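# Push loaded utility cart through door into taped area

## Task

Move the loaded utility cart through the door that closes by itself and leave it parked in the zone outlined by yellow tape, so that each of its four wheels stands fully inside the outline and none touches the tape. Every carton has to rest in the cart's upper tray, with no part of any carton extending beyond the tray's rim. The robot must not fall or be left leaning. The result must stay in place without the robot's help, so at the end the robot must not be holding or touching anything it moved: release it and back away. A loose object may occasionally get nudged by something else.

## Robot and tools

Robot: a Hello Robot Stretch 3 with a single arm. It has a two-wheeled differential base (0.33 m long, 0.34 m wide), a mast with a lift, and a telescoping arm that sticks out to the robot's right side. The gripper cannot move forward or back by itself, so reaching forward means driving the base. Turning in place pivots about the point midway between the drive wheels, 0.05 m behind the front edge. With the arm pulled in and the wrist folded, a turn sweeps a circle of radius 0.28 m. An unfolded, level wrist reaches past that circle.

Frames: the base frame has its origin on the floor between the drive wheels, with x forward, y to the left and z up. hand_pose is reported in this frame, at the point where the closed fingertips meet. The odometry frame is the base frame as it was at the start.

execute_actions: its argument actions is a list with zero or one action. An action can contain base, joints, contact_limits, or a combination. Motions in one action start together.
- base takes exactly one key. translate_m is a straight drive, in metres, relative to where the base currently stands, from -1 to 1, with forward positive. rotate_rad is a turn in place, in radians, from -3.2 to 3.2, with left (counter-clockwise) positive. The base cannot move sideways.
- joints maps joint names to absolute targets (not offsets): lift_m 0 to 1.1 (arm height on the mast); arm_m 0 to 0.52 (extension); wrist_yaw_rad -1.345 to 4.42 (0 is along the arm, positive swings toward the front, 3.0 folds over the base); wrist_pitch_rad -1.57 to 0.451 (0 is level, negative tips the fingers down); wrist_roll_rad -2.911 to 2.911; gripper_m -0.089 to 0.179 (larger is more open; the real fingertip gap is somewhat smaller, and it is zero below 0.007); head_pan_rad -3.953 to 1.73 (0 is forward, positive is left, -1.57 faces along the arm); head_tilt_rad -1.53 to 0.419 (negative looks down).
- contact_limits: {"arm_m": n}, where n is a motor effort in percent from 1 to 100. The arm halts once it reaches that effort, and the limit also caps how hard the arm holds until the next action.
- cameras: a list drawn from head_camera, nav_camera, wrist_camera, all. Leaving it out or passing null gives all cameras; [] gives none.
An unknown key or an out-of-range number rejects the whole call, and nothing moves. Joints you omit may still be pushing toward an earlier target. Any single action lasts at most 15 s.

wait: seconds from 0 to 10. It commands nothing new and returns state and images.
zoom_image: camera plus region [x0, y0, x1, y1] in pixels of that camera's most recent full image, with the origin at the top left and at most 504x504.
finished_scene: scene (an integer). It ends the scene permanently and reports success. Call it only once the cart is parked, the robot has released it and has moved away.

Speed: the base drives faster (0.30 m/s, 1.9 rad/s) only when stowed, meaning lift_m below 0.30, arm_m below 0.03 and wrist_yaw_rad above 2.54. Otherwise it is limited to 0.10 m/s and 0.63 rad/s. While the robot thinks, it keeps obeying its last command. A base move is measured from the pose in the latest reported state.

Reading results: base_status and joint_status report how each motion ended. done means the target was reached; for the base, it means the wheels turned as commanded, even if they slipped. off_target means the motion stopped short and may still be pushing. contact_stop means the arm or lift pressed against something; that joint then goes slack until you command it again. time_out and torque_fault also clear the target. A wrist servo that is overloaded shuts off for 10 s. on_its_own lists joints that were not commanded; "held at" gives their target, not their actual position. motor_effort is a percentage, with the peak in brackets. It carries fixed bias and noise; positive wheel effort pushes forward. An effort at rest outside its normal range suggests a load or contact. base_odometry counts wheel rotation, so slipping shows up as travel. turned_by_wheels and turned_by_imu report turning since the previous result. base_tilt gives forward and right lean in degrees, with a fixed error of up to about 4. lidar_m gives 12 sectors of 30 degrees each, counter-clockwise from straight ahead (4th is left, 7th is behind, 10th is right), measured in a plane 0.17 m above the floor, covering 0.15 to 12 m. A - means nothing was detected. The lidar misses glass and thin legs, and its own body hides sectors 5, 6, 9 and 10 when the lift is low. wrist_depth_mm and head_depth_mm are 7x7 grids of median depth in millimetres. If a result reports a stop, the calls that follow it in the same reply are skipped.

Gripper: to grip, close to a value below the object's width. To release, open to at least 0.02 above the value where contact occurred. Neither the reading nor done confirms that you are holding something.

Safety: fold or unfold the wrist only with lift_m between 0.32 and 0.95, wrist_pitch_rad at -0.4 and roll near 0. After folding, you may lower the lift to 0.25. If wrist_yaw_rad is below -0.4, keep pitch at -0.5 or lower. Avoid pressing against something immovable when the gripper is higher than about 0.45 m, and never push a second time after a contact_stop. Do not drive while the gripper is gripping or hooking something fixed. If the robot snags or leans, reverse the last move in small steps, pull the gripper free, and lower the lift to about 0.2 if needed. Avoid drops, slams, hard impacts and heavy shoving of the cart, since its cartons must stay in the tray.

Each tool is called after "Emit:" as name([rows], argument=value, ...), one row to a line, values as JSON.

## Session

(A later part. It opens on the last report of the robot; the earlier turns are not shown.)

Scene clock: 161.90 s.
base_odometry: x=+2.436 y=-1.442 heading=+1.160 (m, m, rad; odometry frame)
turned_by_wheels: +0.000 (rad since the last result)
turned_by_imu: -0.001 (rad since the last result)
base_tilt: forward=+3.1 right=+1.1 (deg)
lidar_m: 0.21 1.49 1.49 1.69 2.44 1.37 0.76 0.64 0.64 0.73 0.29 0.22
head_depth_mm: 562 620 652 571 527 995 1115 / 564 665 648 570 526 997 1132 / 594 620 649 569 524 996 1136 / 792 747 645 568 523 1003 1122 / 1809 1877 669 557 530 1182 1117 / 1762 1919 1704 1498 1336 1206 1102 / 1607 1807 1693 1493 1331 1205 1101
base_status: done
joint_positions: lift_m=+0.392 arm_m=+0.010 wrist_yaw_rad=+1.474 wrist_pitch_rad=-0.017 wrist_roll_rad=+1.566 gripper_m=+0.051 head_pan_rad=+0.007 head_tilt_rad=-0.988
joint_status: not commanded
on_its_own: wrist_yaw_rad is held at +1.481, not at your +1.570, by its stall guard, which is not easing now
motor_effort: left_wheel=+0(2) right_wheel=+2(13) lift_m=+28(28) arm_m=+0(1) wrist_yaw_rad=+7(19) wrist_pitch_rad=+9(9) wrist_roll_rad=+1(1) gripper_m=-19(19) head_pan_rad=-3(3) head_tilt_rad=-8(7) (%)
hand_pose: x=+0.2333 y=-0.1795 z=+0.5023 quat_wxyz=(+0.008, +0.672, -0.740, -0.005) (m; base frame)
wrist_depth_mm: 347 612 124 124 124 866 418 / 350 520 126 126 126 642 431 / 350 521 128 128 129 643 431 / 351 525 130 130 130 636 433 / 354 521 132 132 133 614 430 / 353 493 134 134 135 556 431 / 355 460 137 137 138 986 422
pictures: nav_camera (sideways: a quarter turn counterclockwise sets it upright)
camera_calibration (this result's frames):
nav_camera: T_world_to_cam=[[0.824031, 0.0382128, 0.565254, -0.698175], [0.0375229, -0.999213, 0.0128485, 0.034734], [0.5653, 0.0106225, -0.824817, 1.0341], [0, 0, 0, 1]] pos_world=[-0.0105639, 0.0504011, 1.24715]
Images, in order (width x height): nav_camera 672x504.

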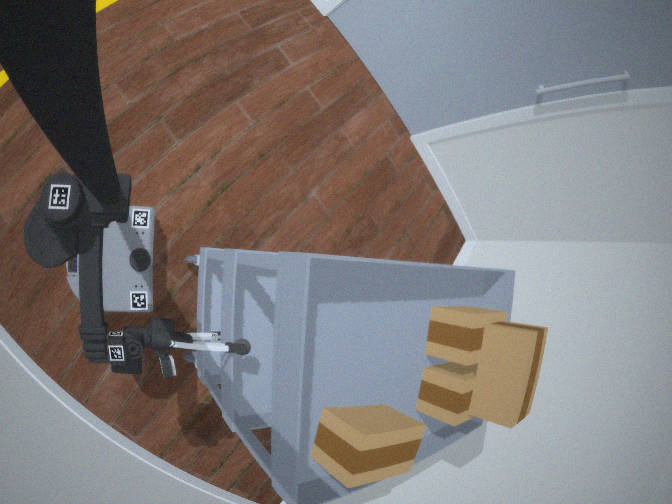

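Emit:
execute_actions([
  {"base":{"rotate_rad":-0.5}},
], cameras=[])

Emit:
execute_actions([
  {"base":{"translate_m":-0.3}},
], cameras=["nav_camera"])

Emit:
execute_actions([
  {"base":{"rotate_rad":-0.4}},
], cameras=["nav_camera"])

Emit:
execute_actions([
  {"base":{"translate_m":-0.35}},
], cameras=["nav_camera"])

Scene clock: 166.90 s.
base_odometry: x=+2.436 y=-1.442 heading=+0.660 (m, m, rad; odometry frame)
turned_by_wheels: -0.500 (rad since the last result)
turned_by_imu: -0.494 (rad since the last result)
base_tilt: forward=+3.2 right=+1.0 (deg)
lidar_m: - 0.15 1.48 1.49 1.73 2.43 1.29 0.74 0.64 0.65 0.45 0.15
head_depth_mm: 1203 1378 491 543 537 1220 1107 / 1231 688 507 548 509 1198 1136 / 1255 716 604 569 509 480 1137 / 1209 604 643 567 507 459 1091 / 510 573 631 565 505 464 1107 / 482 537 592 562 512 1185 1109 / 462 516 578 563 1285 1204 1099
base_status: done
joint_positions: lift_m=+0.392 arm_m=+0.010 wrist_yaw_rad=+1.504 wrist_pitch_rad=-0.014 wrist_roll_rad=+1.575 gripper_m=+0.051 head_pan_rad=+0.007 head_tilt_rad=-0.989
joint_status: not commanded
on_its_own: wrist_yaw_rad is held at +1.481, not at your +1.570, by its stall guard, which is still easing
motor_effort: left_wheel=+3(6) right_wheel=-10(21) lift_m=+28(29) arm_m=+2(1) wrist_yaw_rad=-25(48) wrist_pitch_rad=+7(9) wrist_roll_rad=-2(2) gripper_m=-20(20) head_pan_rad=-3(3) head_tilt_rad=-7(7) (%)
hand_pose: x=+0.2339 y=-0.1718 z=+0.5029 quat_wxyz=(+0.004, +0.683, -0.730, -0.006) (m; base frame)
wrist_depth_mm: 262 261 262 222 255 263 265 / - - - 197 - 929 368 / 351 - - 178 185 921 397 / 349 561 - 161 165 584 436 / 349 520 149 147 149 616 431 / 352 485 135 136 136 570 432 / 352 466 126 126 127 678 410
pictures: none
No camera images: the call's "cameras" was empty. Leave "cameras" out to get every camera's image.

Scene clock: 170.93 s.
base_odometry: x=+2.200 y=-1.626 heading=+0.661 (m, m, rad; odometry frame)
turned_by_wheels: +0.000 (rad since the last result)
turned_by_imu: -0.001 (rad since the last result)
base_tilt: forward=+3.3 right=+1.0 (deg)
lidar_m: 0.16 1.80 1.56 1.56 1.82 2.14 1.13 0.65 0.57 0.57 0.31 0.18
head_depth_mm: 1416 722 528 544 528 1184 1119 / 567 627 648 571 515 1092 1140 / 551 634 647 568 508 798 1139 / 534 591 644 567 507 773 1121 / 560 602 642 566 506 1159 1118 / 747 738 653 1438 1332 1212 1104 / 1649 1900 1688 1484 1335 1203 1099
base_status: done
joint_positions: lift_m=+0.392 arm_m=+0.010 wrist_yaw_rad=+1.468 wrist_pitch_rad=-0.014 wrist_roll_rad=+1.569 gripper_m=+0.051 head_pan_rad=+0.007 head_tilt_rad=-0.989
joint_status: not commanded
on_its_own: wrist_yaw_rad is held at +1.481, not at your +1.570, by its stall guard, which is not easing now; wrist_yaw_rad is at rest, and its effort (+15) is outside its rest range (-12 to +12)
motor_effort: left_wheel=-1(2) right_wheel=-4(20) lift_m=+28(29) arm_m=+1(1) wrist_yaw_rad=+15(40) wrist_pitch_rad=+7(8) wrist_roll_rad=+0(3) gripper_m=-20(19) head_pan_rad=-2(3) head_tilt_rad=-8(7) (%)
hand_pose: x=+0.2331 y=-0.1812 z=+0.5029 quat_wxyz=(+0.006, +0.670, -0.743, -0.005) (m; base frame)
wrist_depth_mm: - - - 159 160 933 595 / 351 - - 153 154 919 405 / 349 514 771 148 150 603 433 / 348 515 145 144 145 646 430 / 352 524 140 140 140 620 432 / 353 486 135 135 136 559 430 / 351 460 131 131 132 684 410
pictures: nav_camera (sideways: a quarter turn counterclockwise sets it upright)
camera_calibration (this result's frames):
nav_camera: T_world_to_cam=[[0.824165, 0.0381675, 0.565062, -0.697925], [0.0374699, -0.999215, 0.0128413, 0.0347436], [0.565108, 0.0105894, -0.824949, 1.03428], [0, 0, 0, 1]] pos_world=[-0.0105739, 0.050402, 1.24715]
Images, in order (width x height): nav_camera 672x504.

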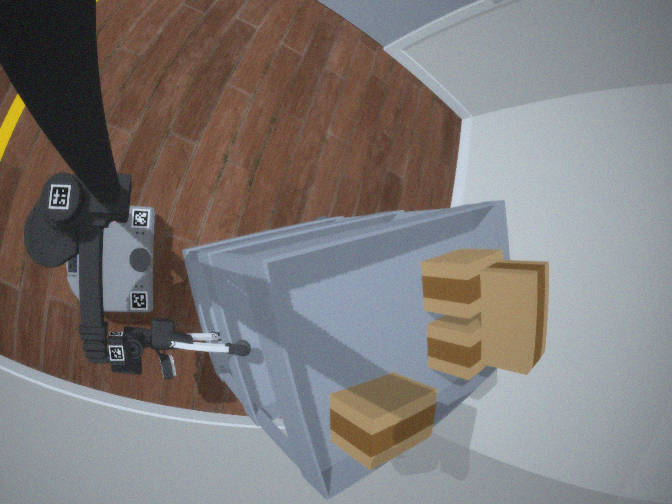

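Scene clock: 172.60 s.
base_odometry: x=+2.200 y=-1.626 heading=+0.261 (m, m, rad; odometry frame)
turned_by_wheels: -0.400 (rad since the last result)
turned_by_imu: -0.395 (rad since the last result)
base_tilt: forward=+3.3 right=+1.0 (deg)
lidar_m: - 0.15 1.69 1.56 1.58 1.99 2.15 0.92 0.61 0.57 0.44 0.15
head_depth_mm: 1120 1138 492 544 534 1223 1107 / 1440 687 506 544 509 1185 1138 / 1593 715 603 569 507 480 1135 / 1469 603 644 567 507 458 1087 / 508 573 629 566 505 464 1105 / 482 536 592 565 511 1190 1103 / 461 514 575 562 1292 1207 1101
base_status: done
joint_positions: lift_m=+0.392 arm_m=+0.010 wrist_yaw_rad=+1.503 wrist_pitch_rad=-0.013 wrist_roll_rad=+1.577 gripper_m=+0.051 head_pan_rad=+0.007 head_tilt_rad=-0.989
joint_status: not commanded
on_its_own: wrist_yaw_rad is held at +1.481, not at your +1.570, by its stall guard, which is not easing now; wrist_yaw_rad is at rest, and its effort (-24) is outside its rest range (-12 to +12)
motor_effort: left_wheel=+2(9) right_wheel=-6(18) lift_m=+28(28) arm_m=+4(4) wrist_yaw_rad=-24(73) wrist_pitch_rad=+6(7) wrist_roll_rad=-3(4) gripper_m=-20(19) head_pan_rad=-3(3) head_tilt_rad=-8(7) (%)
hand_pose: x=+0.2340 y=-0.1720 z=+0.5033 quat_wxyz=(+0.003, +0.683, -0.731, -0.007) (m; base frame)
wrist_depth_mm: 261 260 259 221 254 262 263 / 873 - 927 196 856 858 368 / 347 - - 175 184 931 398 / 347 545 - 159 163 573 434 / 350 517 149 146 148 618 434 / 350 482 134 135 135 567 435 / 352 451 126 125 125 677 422
pictures: nav_camera (sideways: a quarter turn counterclockwise sets it upright)
camera_calibration (this result's frames):
nav_camera: T_world_to_cam=[[0.824187, 0.0381676, 0.56503, -0.697884], [0.0374704, -0.999215, 0.0128401, 0.0347451], [0.565077, 0.0105892, -0.824971, 1.0343], [0, 0, 0, 1]] pos_world=[-0.010576, 0.050402, 1.24715]
Images, in order (width x height): nav_camera 672x504.

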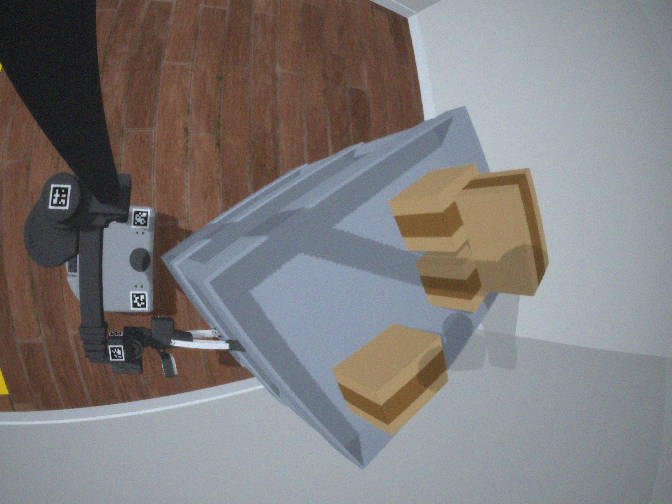

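Scene clock: 177.13 s.
base_odometry: x=+1.861 y=-1.717 heading=+0.261 (m, m, rad; odometry frame)
turned_by_wheels: +0.000 (rad since the last result)
turned_by_imu: -0.001 (rad since the last result)
base_tilt: forward=+3.2 right=+0.9 (deg)
lidar_m: 0.20 1.99 1.64 1.52 1.53 1.93 1.80 1.00 0.66 0.61 0.30 0.21
head_depth_mm: 568 625 638 562 527 1094 1120 / 562 659 649 570 526 1076 1130 / 560 613 646 569 515 991 1138 / 668 645 645 566 515 1060 1122 / 776 726 631 557 514 1174 1118 / 1851 1956 1700 1498 1335 1203 1098 / 1832 1948 1688 1489 1326 1204 1101
base_status: done
joint_positions: lift_m=+0.392 arm_m=+0.010 wrist_yaw_rad=+1.476 wrist_pitch_rad=-0.017 wrist_roll_rad=+1.569 gripper_m=+0.051 head_pan_rad=+0.007 head_tilt_rad=-0.989
joint_status: not commanded
on_its_own: wrist_yaw_rad is held at +1.481, not at your +1.570, by its stall guard, which is not easing now
motor_effort: left_wheel=+1(0) right_wheel=-4(18) lift_m=+28(28) arm_m=+1(3) wrist_yaw_rad=+5(32) wrist_pitch_rad=+8(8) wrist_roll_rad=+0(3) gripper_m=-19(20) head_pan_rad=-3(3) head_tilt_rad=-7(7) (%)
hand_pose: x=+0.2333 y=-0.1791 z=+0.5023 quat_wxyz=(+0.007, +0.673, -0.740, -0.005) (m; base frame)
wrist_depth_mm: 351 705 135 135 136 699 404 / 349 521 135 135 136 605 432 / 352 519 136 136 136 642 435 / 350 523 136 136 137 640 430 / 351 521 136 136 137 636 432 / 354 484 135 136 136 565 432 / 355 486 136 136 137 762 419
pictures: nav_camera (sideways: a quarter turn counterclockwise sets it upright)
camera_calibration (this result's frames):
nav_camera: T_world_to_cam=[[0.824187, 0.0381675, 0.56503, -0.697884], [0.0374703, -0.999215, 0.0128401, 0.0347451], [0.565077, 0.0105892, -0.824971, 1.0343], [0, 0, 0, 1]] pos_world=[-0.010576, 0.050402, 1.24715]
Images, in order (width x height): nav_camera 672x504.

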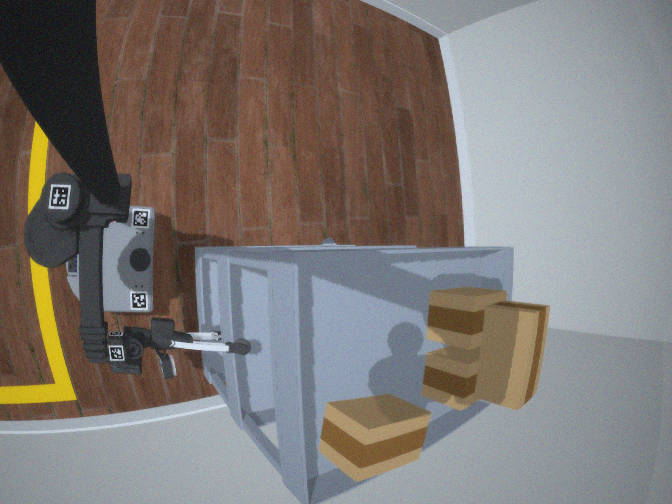

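Emit:
execute_actions([
  {"base":{"rotate_rad":-0.3}},
], cameras=[])

Emit:
execute_actions([
  {"base":{"translate_m":-0.8}},
], cameras=["nav_camera"])

Emit:
execute_actions([
  {"base":{"translate_m":-0.65}},
], cameras=["nav_camera"])

Scene clock: 182.53 s.
base_odometry: x=+1.861 y=-1.717 heading=-0.039 (m, m, rad; odometry frame)
turned_by_wheels: -0.300 (rad since the last result)
turned_by_imu: -0.297 (rad since the last result)
base_tilt: forward=+3.3 right=+1.1 (deg)
lidar_m: 0.15 0.16 1.96 1.53 1.52 1.63 1.83 1.70 0.78 0.62 0.33 0.16
head_depth_mm: 782 688 501 533 535 1202 1108 / 859 722 582 563 518 1177 1129 / 561 614 646 569 508 789 1140 / 537 618 644 568 506 744 1120 / 512 572 631 566 505 476 1120 / 516 582 628 564 1278 1210 1107 / 1735 720 664 1474 1342 1201 1104
base_status: done
joint_positions: lift_m=+0.392 arm_m=+0.010 wrist_yaw_rad=+1.506 wrist_pitch_rad=-0.017 wrist_roll_rad=+1.575 gripper_m=+0.051 head_pan_rad=+0.007 head_tilt_rad=-0.989
joint_status: not commanded
on_its_own: wrist_yaw_rad is held at +1.481, not at your +1.570, by its stall guard, which is still easing
motor_effort: left_wheel=+3(8) right_wheel=-5(18) lift_m=+28(29) arm_m=+2(3) wrist_yaw_rad=-27(62) wrist_pitch_rad=+8(9) wrist_roll_rad=-2(2) gripper_m=-19(18) head_pan_rad=-3(3) head_tilt_rad=-7(9) (%)
hand_pose: x=+0.2339 y=-0.1713 z=+0.5022 quat_wxyz=(+0.005, +0.684, -0.730, -0.007) (m; base frame)
wrist_depth_mm: 483 506 464 172 176 503 470 / 354 626 572 164 167 627 397 / 354 557 734 155 158 616 431 / 352 520 151 148 150 638 432 / 348 520 142 142 143 641 430 / 351 484 136 136 137 560 433 / 351 454 130 131 131 688 422
pictures: none
No camera images: the call's "cameras" was empty. Leave "cameras" out to get every camera's image.

Scene clock: 191.57 s.
base_odometry: x=+1.062 y=-1.686 heading=-0.039 (m, m, rad; odometry frame)
turned_by_wheels: +0.000 (rad since the last result)
turned_by_imu: -0.002 (rad since the last result)
base_tilt: forward=+3.3 right=+1.0 (deg)
lidar_m: 0.26 2.69 1.53 1.22 1.20 1.29 1.09 1.08 1.16 0.94 0.28 0.26
head_depth_mm: 787 631 650 573 513 794 1098 / 817 750 649 571 534 800 1137 / 1643 735 646 568 812 1088 1137 / 1998 1980 1608 559 810 1162 1122 / 2265 1955 1708 1468 1326 1210 1122 / 2302 1951 1689 1491 1337 1202 1100 / 2291 1938 1681 1487 1326 1207 1096
base_status: done
joint_positions: lift_m=+0.392 arm_m=+0.010 wrist_yaw_rad=+1.461 wrist_pitch_rad=-0.017 wrist_roll_rad=+1.570 gripper_m=+0.051 head_pan_rad=+0.007 head_tilt_rad=-0.989
joint_status: not commanded
on_its_own: wrist_yaw_rad is held at +1.481, not at your +1.570, by its stall guard, which is not easing now; wrist_yaw_rad is at rest, and its effort (+21) is outside its rest range (-12 to +12)
motor_effort: left_wheel=-2(3) right_wheel=-2(19) lift_m=+28(28) arm_m=+1(3) wrist_yaw_rad=+21(30) wrist_pitch_rad=+9(9) wrist_roll_rad=+0(2) gripper_m=-18(19) head_pan_rad=-4(3) head_tilt_rad=-8(7) (%)
hand_pose: x=+0.2329 y=-0.1829 z=+0.5021 quat_wxyz=(+0.007, +0.667, -0.745, -0.006) (m; base frame)
wrist_depth_mm: 352 517 95 95 95 534 433 / 351 516 101 101 102 565 432 / 352 519 108 108 109 602 433 / 351 520 117 116 117 628 432 / 353 519 127 125 126 576 432 / 356 - 135 136 136 483 427 / 355 - 151 148 152 973 383
pictures: nav_camera (sideways: a quarter turn counterclockwise sets it upright)
camera_calibration (this result's frames):
nav_camera: T_world_to_cam=[[0.824187, 0.0381674, 0.56503, -0.697884], [0.0374702, -0.999215, 0.0128401, 0.0347452], [0.565077, 0.0105891, -0.824971, 1.0343], [0, 0, 0, 1]] pos_world=[-0.010576, 0.050402, 1.24715]
Images, in order (width x height): nav_camera 672x504.

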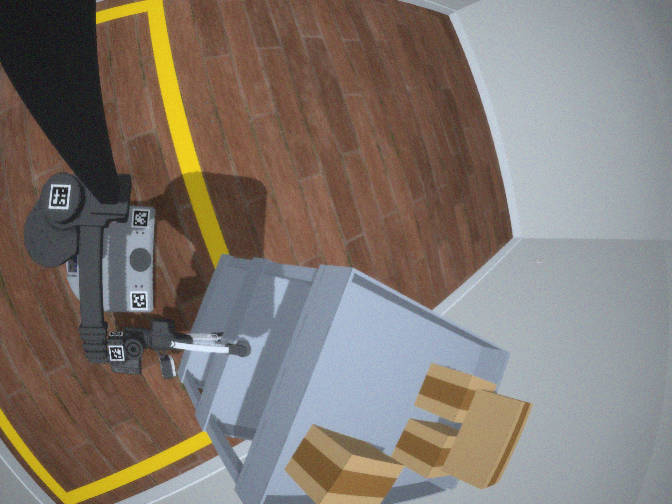

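Scene clock: 199.20 s.
base_odometry: x=+0.413 y=-1.661 heading=-0.039 (m, m, rad; odometry frame)
turned_by_wheels: +0.000 (rad since the last result)
turned_by_imu: -0.002 (rad since the last result)
base_tilt: forward=+3.3 right=+1.0 (deg)
lidar_m: 0.29 2.61 1.21 0.95 0.94 0.63 0.49 0.49 0.52 0.38 0.29 0.28
head_depth_mm: 1518 739 651 573 510 791 1076 / 1793 1853 648 571 810 979 1125 / 2113 1973 623 569 838 1100 1132 / 2305 1972 1701 564 873 1180 1117 / 2334 1976 1701 1497 1334 1204 1116 / 2333 1957 1691 1495 1332 1206 1106 / 2300 1955 1686 1490 1331 1203 1099
base_status: done
joint_positions: lift_m=+0.392 arm_m=+0.010 wrist_yaw_rad=+1.380 wrist_pitch_rad=-0.017 wrist_roll_rad=+1.574 gripper_m=+0.051 head_pan_rad=+0.007 head_tilt_rad=-0.989
joint_status: not commanded
on_its_own: wrist_yaw_rad is held at +1.390, not at your +1.570, by its stall guard, which is not easing now
motor_effort: left_wheel=+0(6) right_wheel=-3(12) lift_m=+28(28) arm_m=+0(1) wrist_yaw_rad=+10(31) wrist_pitch_rad=+8(9) wrist_roll_rad=-2(2) gripper_m=-19(19) head_pan_rad=-3(3) head_tilt_rad=-7(8) (%)
hand_pose: x=+0.2298 y=-0.2033 z=+0.5022 quat_wxyz=(+0.005, +0.637, -0.771, -0.007) (m; base frame)
wrist_depth_mm: 350 484 87 87 87 89 436 / 351 519 93 94 94 532 429 / 350 525 101 101 102 565 430 / 350 518 110 111 111 603 434 / 352 - 124 122 122 551 433 / 352 - 135 135 136 613 414 / 352 - 156 152 157 997 380
pictures: nav_camera (sideways: a quarter turn counterclockwise sets it upright)
camera_calibration (this result's frames):
nav_camera: T_world_to_cam=[[0.824187, 0.0381674, 0.56503, -0.697884], [0.0374702, -0.999215, 0.0128401, 0.0347451], [0.565077, 0.0105891, -0.824971, 1.0343], [0, 0, 0, 1]] pos_world=[-0.010576, 0.050402, 1.24715]
Images, in order (width x height): nav_camera 672x504.

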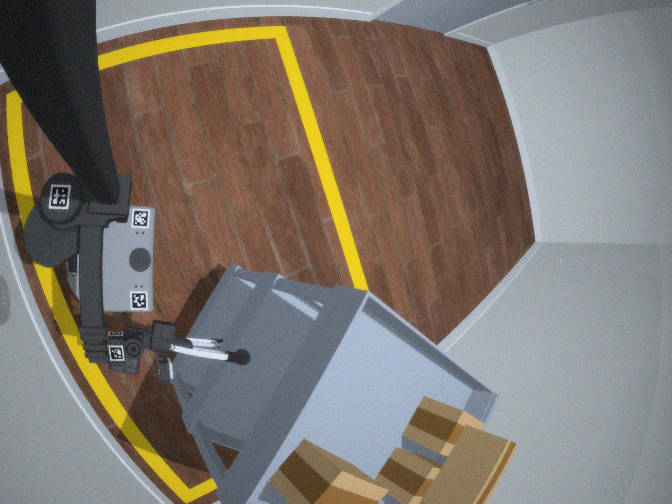

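Emit:
execute_actions([
  {"joints":{"gripper_m":0.179}},
], cameras=[])

Emit:
execute_actions([
  {"base":{"translate_m":-0.14}},
], cameras=[])

Emit:
execute_actions([
  {"base":{"rotate_rad":0.9},"joints":{"wrist_yaw_rad":1.9,"gripper_m":0.03,"head_pan_rad":-0.6}},
], cameras=["nav_camera"])

Scene clock: 206.70 s.
base_odometry: x=+0.413 y=-1.661 heading=-0.039 (m, m, rad; odometry frame)
turned_by_wheels: +0.000 (rad since the last result)
turned_by_imu: -0.001 (rad since the last result)
base_tilt: forward=+3.3 right=+1.1 (deg)
lidar_m: 0.29 2.61 1.21 0.95 0.94 0.63 0.50 0.49 0.53 0.38 0.29 0.28
head_depth_mm: 1519 739 650 573 511 792 1077 / 1790 1832 649 572 812 986 1118 / 2104 1975 622 568 835 1104 1135 / 2301 1981 1711 565 875 1180 1119 / 2329 1970 1707 1503 1337 1209 1123 / 2301 1948 1690 1495 1338 1206 1103 / 2301 1942 1699 1493 1325 1203 1102
base_status: not commanded
joint_positions: lift_m=+0.392 arm_m=+0.010 wrist_yaw_rad=+1.388 wrist_pitch_rad=-0.021 wrist_roll_rad=+1.574 gripper_m=+0.179 head_pan_rad=+0.007 head_tilt_rad=-0.989
joint_status: all done
on_its_own: wrist_yaw_rad is held at +1.390, not at your +1.570, by its stall guard, which is not easing now
motor_effort: left_wheel=+0(2) right_wheel=-2(3) lift_m=+28(28) arm_m=-1(1) wrist_yaw_rad=+2(11) wrist_pitch_rad=+10(39) wrist_roll_rad=-2(2) gripper_m=+2(100) head_pan_rad=-2(3) head_tilt_rad=-8(7) (%)
hand_pose: x=+0.2301 y=-0.2014 z=+0.5012 quat_wxyz=(+0.006, +0.640, -0.769, -0.009) (m; base frame)
wrist_depth_mm: 353 489 87 87 88 90 432 / 352 487 94 94 94 525 427 / 354 522 102 102 102 553 428 / 354 530 111 111 112 592 427 / 354 - 125 123 124 559 428 / 331 - 140 137 141 981 - / - - 163 155 160 945 -
pictures: none
No camera images: the call's "cameras" was empty. Leave "cameras" out to get every camera's image.

Scene clock: 209.33 s.
base_odometry: x=+0.273 y=-1.656 heading=-0.039 (m, m, rad; odometry frame)
turned_by_wheels: +0.000 (rad since the last result)
turned_by_imu: -0.001 (rad since the last result)
base_tilt: forward=+3.3 right=+1.0 (deg)
lidar_m: 0.42 2.45 1.14 0.89 0.89 0.47 0.37 0.36 0.39 0.58 0.41 0.40
head_depth_mm: 849 741 650 574 863 1123 1128 / 1820 749 649 906 890 1186 1120 / 2162 717 646 933 1154 1219 1137 / 2324 1961 628 888 1227 1217 1123 / 2325 1972 1702 1494 1342 1205 1118 / 2316 1957 1690 1495 1331 1209 1100 / 2311 1958 1688 1483 1338 1207 1103
base_status: done
joint_positions: lift_m=+0.392 arm_m=+0.010 wrist_yaw_rad=+1.388 wrist_pitch_rad=-0.020 wrist_roll_rad=+1.574 gripper_m=+0.179 head_pan_rad=+0.007 head_tilt_rad=-0.989
joint_status: not commanded
on_its_own: wrist_yaw_rad is held at +1.390, not at your +1.570, by its stall guard, which is not easing now
motor_effort: left_wheel=+1(2) right_wheel=-1(5) lift_m=+28(29) arm_m=-1(0) wrist_yaw_rad=+2(2) wrist_pitch_rad=+10(10) wrist_roll_rad=-2(2) gripper_m=+2(1) head_pan_rad=-3(3) head_tilt_rad=-7(7) (%)
hand_pose: x=+0.2301 y=-0.2013 z=+0.5013 quat_wxyz=(+0.006, +0.640, -0.769, -0.009) (m; base frame)
wrist_depth_mm: 352 524 - 196 772 644 431 / 353 521 - 210 836 642 428 / 353 529 900 228 886 641 431 / 353 525 - 249 - 632 431 / 355 566 - 277 - 608 430 / 330 - - 308 - 737 - / - - - 346 - 471 -
pictures: none
No camera images: the call's "cameras" was empty. Leave "cameras" out to get every camera's image.

Scene clock: 211.70 s.
base_odometry: x=+0.273 y=-1.656 heading=+0.861 (m, m, rad; odometry frame)
turned_by_wheels: +0.900 (rad since the last result)
turned_by_imu: +0.903 (rad since the last result)
base_tilt: forward=+3.2 right=+0.9 (deg)
lidar_m: 1.31 0.93 0.88 0.54 0.38 0.36 0.37 0.49 0.43 0.40 0.40 3.41
head_depth_mm: 2309 2012 638 904 854 1092 1116 / 2360 2003 634 908 1087 1194 - / 2361 1983 1717 1512 1280 1232 - / 2352 1985 1704 1511 1341 1232 1133 / 2323 1977 1709 1502 1339 1189 1105 / 2333 1967 1699 1490 1330 1206 1100 / 2305 1930 1689 1495 1325 1206 1098
base_status: done
joint_positions: lift_m=+0.392 arm_m=+0.010 wrist_yaw_rad=+1.899 wrist_pitch_rad=-0.020 wrist_roll_rad=+1.574 gripper_m=+0.030 head_pan_rad=-0.593 head_tilt_rad=-0.989
joint_status: all done
motor_effort: left_wheel=-2(6) right_wheel=+1(5) lift_m=+28(29) arm_m=+0(1) wrist_yaw_rad=+2(3) wrist_pitch_rad=+10(10) wrist_roll_rad=-2(2) gripper_m=-1(89) head_pan_rad=-3(28) head_tilt_rad=-8(6) (%)
hand_pose: x=+0.2207 y=-0.0726 z=+0.5013 quat_wxyz=(+0.008, +0.813, -0.582, -0.007) (m; base frame)
wrist_depth_mm: - - - - - 917 622 / - - - - - 927 623 / - - - - - 917 618 / - - - - - 922 613 / - - - - - 906 613 / - - - - - 920 613 / 935 948 930 943 937 843 611
pictures: nav_camera (sideways: a quarter turn counterclockwise sets it upright)
camera_calibration (this result's frames):
nav_camera: T_world_to_cam=[[0.701923, -0.433641, 0.56503, -0.697138], [-0.532998, -0.846019, 0.0128401, 0.038225], [0.472458, -0.310173, -0.824971, 1.03487], [0, 0, 0, 1]] pos_world=[0.0207792, 0.0510193, 1.24715]
Images, in order (width x height): nav_camera 672x504.

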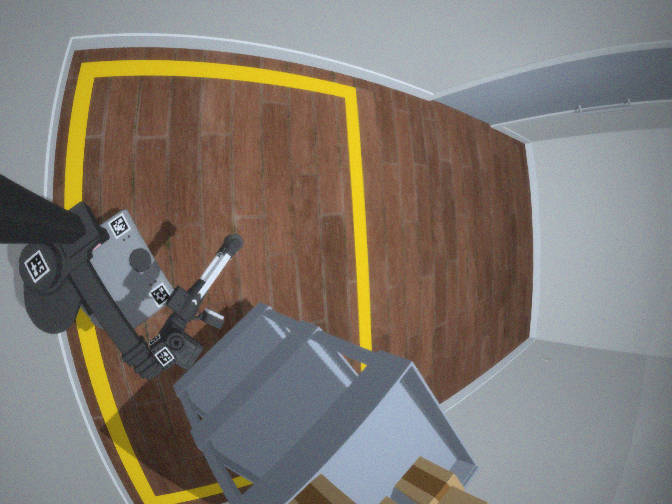

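Emit:
execute_actions([
  {"base":{"translate_m":1.0},"joints":{"head_pan_rad":-2.1,"head_tilt_rad":-0.7}},
], cameras=["nav_camera","head_camera"])

Scene clock: 227.07 s.
base_odometry: x=+0.924 y=-0.897 heading=+0.861 (m, m, rad; odometry frame)
turned_by_wheels: +0.000 (rad since the last result)
turned_by_imu: -0.001 (rad since the last result)
base_tilt: forward=+3.3 right=+1.0 (deg)
lidar_m: 0.63 0.45 0.42 0.44 0.58 1.24 1.28 0.80 0.96 1.75 2.31 2.02
head_depth_mm: 1448 1097 931 1226 1317 1327 1176 / 1432 1041 1399 1269 1445 1343 1177 / 1491 1185 1445 1559 1511 1358 1173 / 1476 1600 1837 1878 1582 1348 1169 / 1467 1658 1902 1944 1587 1343 1168 / 1445 1640 1879 1929 1579 1349 1171 / 1439 1613 1852 1912 1577 1346 1173
base_status: done
joint_positions: lift_m=+0.392 arm_m=+0.010 wrist_yaw_rad=+1.899 wrist_pitch_rad=-0.020 wrist_roll_rad=+1.574 gripper_m=+0.030 head_pan_rad=-2.093 head_tilt_rad=-0.705
joint_status: all done
motor_effort: left_wheel=-2(3) right_wheel=+2(5) lift_m=+28(28) arm_m=-1(1) wrist_yaw_rad=+2(2) wrist_pitch_rad=+11(10) wrist_roll_rad=-2(2) gripper_m=+0(0) head_pan_rad=-3(35) head_tilt_rad=+5(30) (%)
hand_pose: x=+0.2207 y=-0.0726 z=+0.5013 quat_wxyz=(+0.008, +0.813, -0.582, -0.007) (m; base frame)
wrist_depth_mm: 968 986 - 1000 - 914 617 / 842 854 858 872 854 849 622 / 733 745 748 766 769 750 614 / 663 669 669 673 679 688 615 / 597 600 602 616 624 613 587 / 546 544 542 557 - 557 553 / 502 501 498 505 502 513 509
pictures: head_camera (sideways: a quarter turn clockwise sets it upright), nav_camera (sideways: a quarter turn counterclockwise sets it upright)
camera_calibration (this result's frames):
head_camera: T_world_to_cam=[[0.350061, 0.572935, -0.741082, 0.987882], [0.843712, -0.53655, -0.0162703, 0.0134791], [-0.406949, -0.619564, -0.671217, 0.828982], [0, 0, 0, 1]] pos_world=[-0.0198378, -0.0451526, 1.28875]
nav_camera: T_world_to_cam=[[-0.287621, -0.565266, 0.773142, -0.962289], [-0.879214, 0.475968, 0.0209123, 0.0298215], [-0.379812, -0.673743, -0.633888, 0.79157], [0, 0, 0, 1]] pos_world=[0.0500929, -0.0248289, 1.24513]
Images, in order (width x height): head_camera 896x504, nav_camera 672x504.

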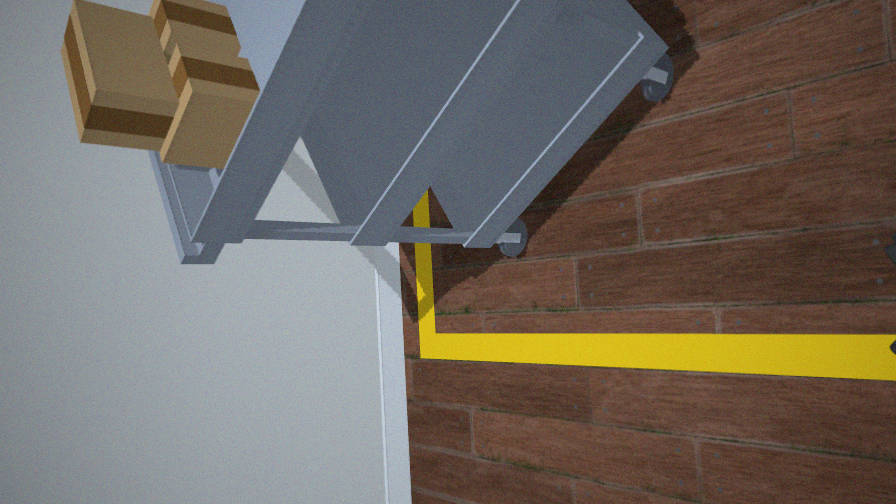

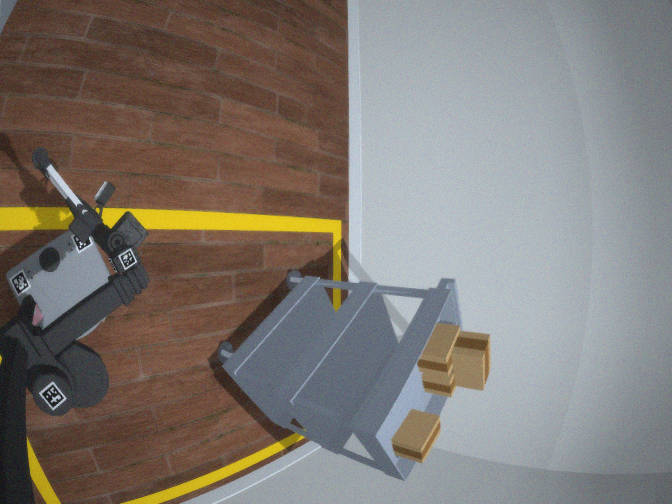

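Emit:
finished_scene(scene=1)

The scene is finished: the task was done.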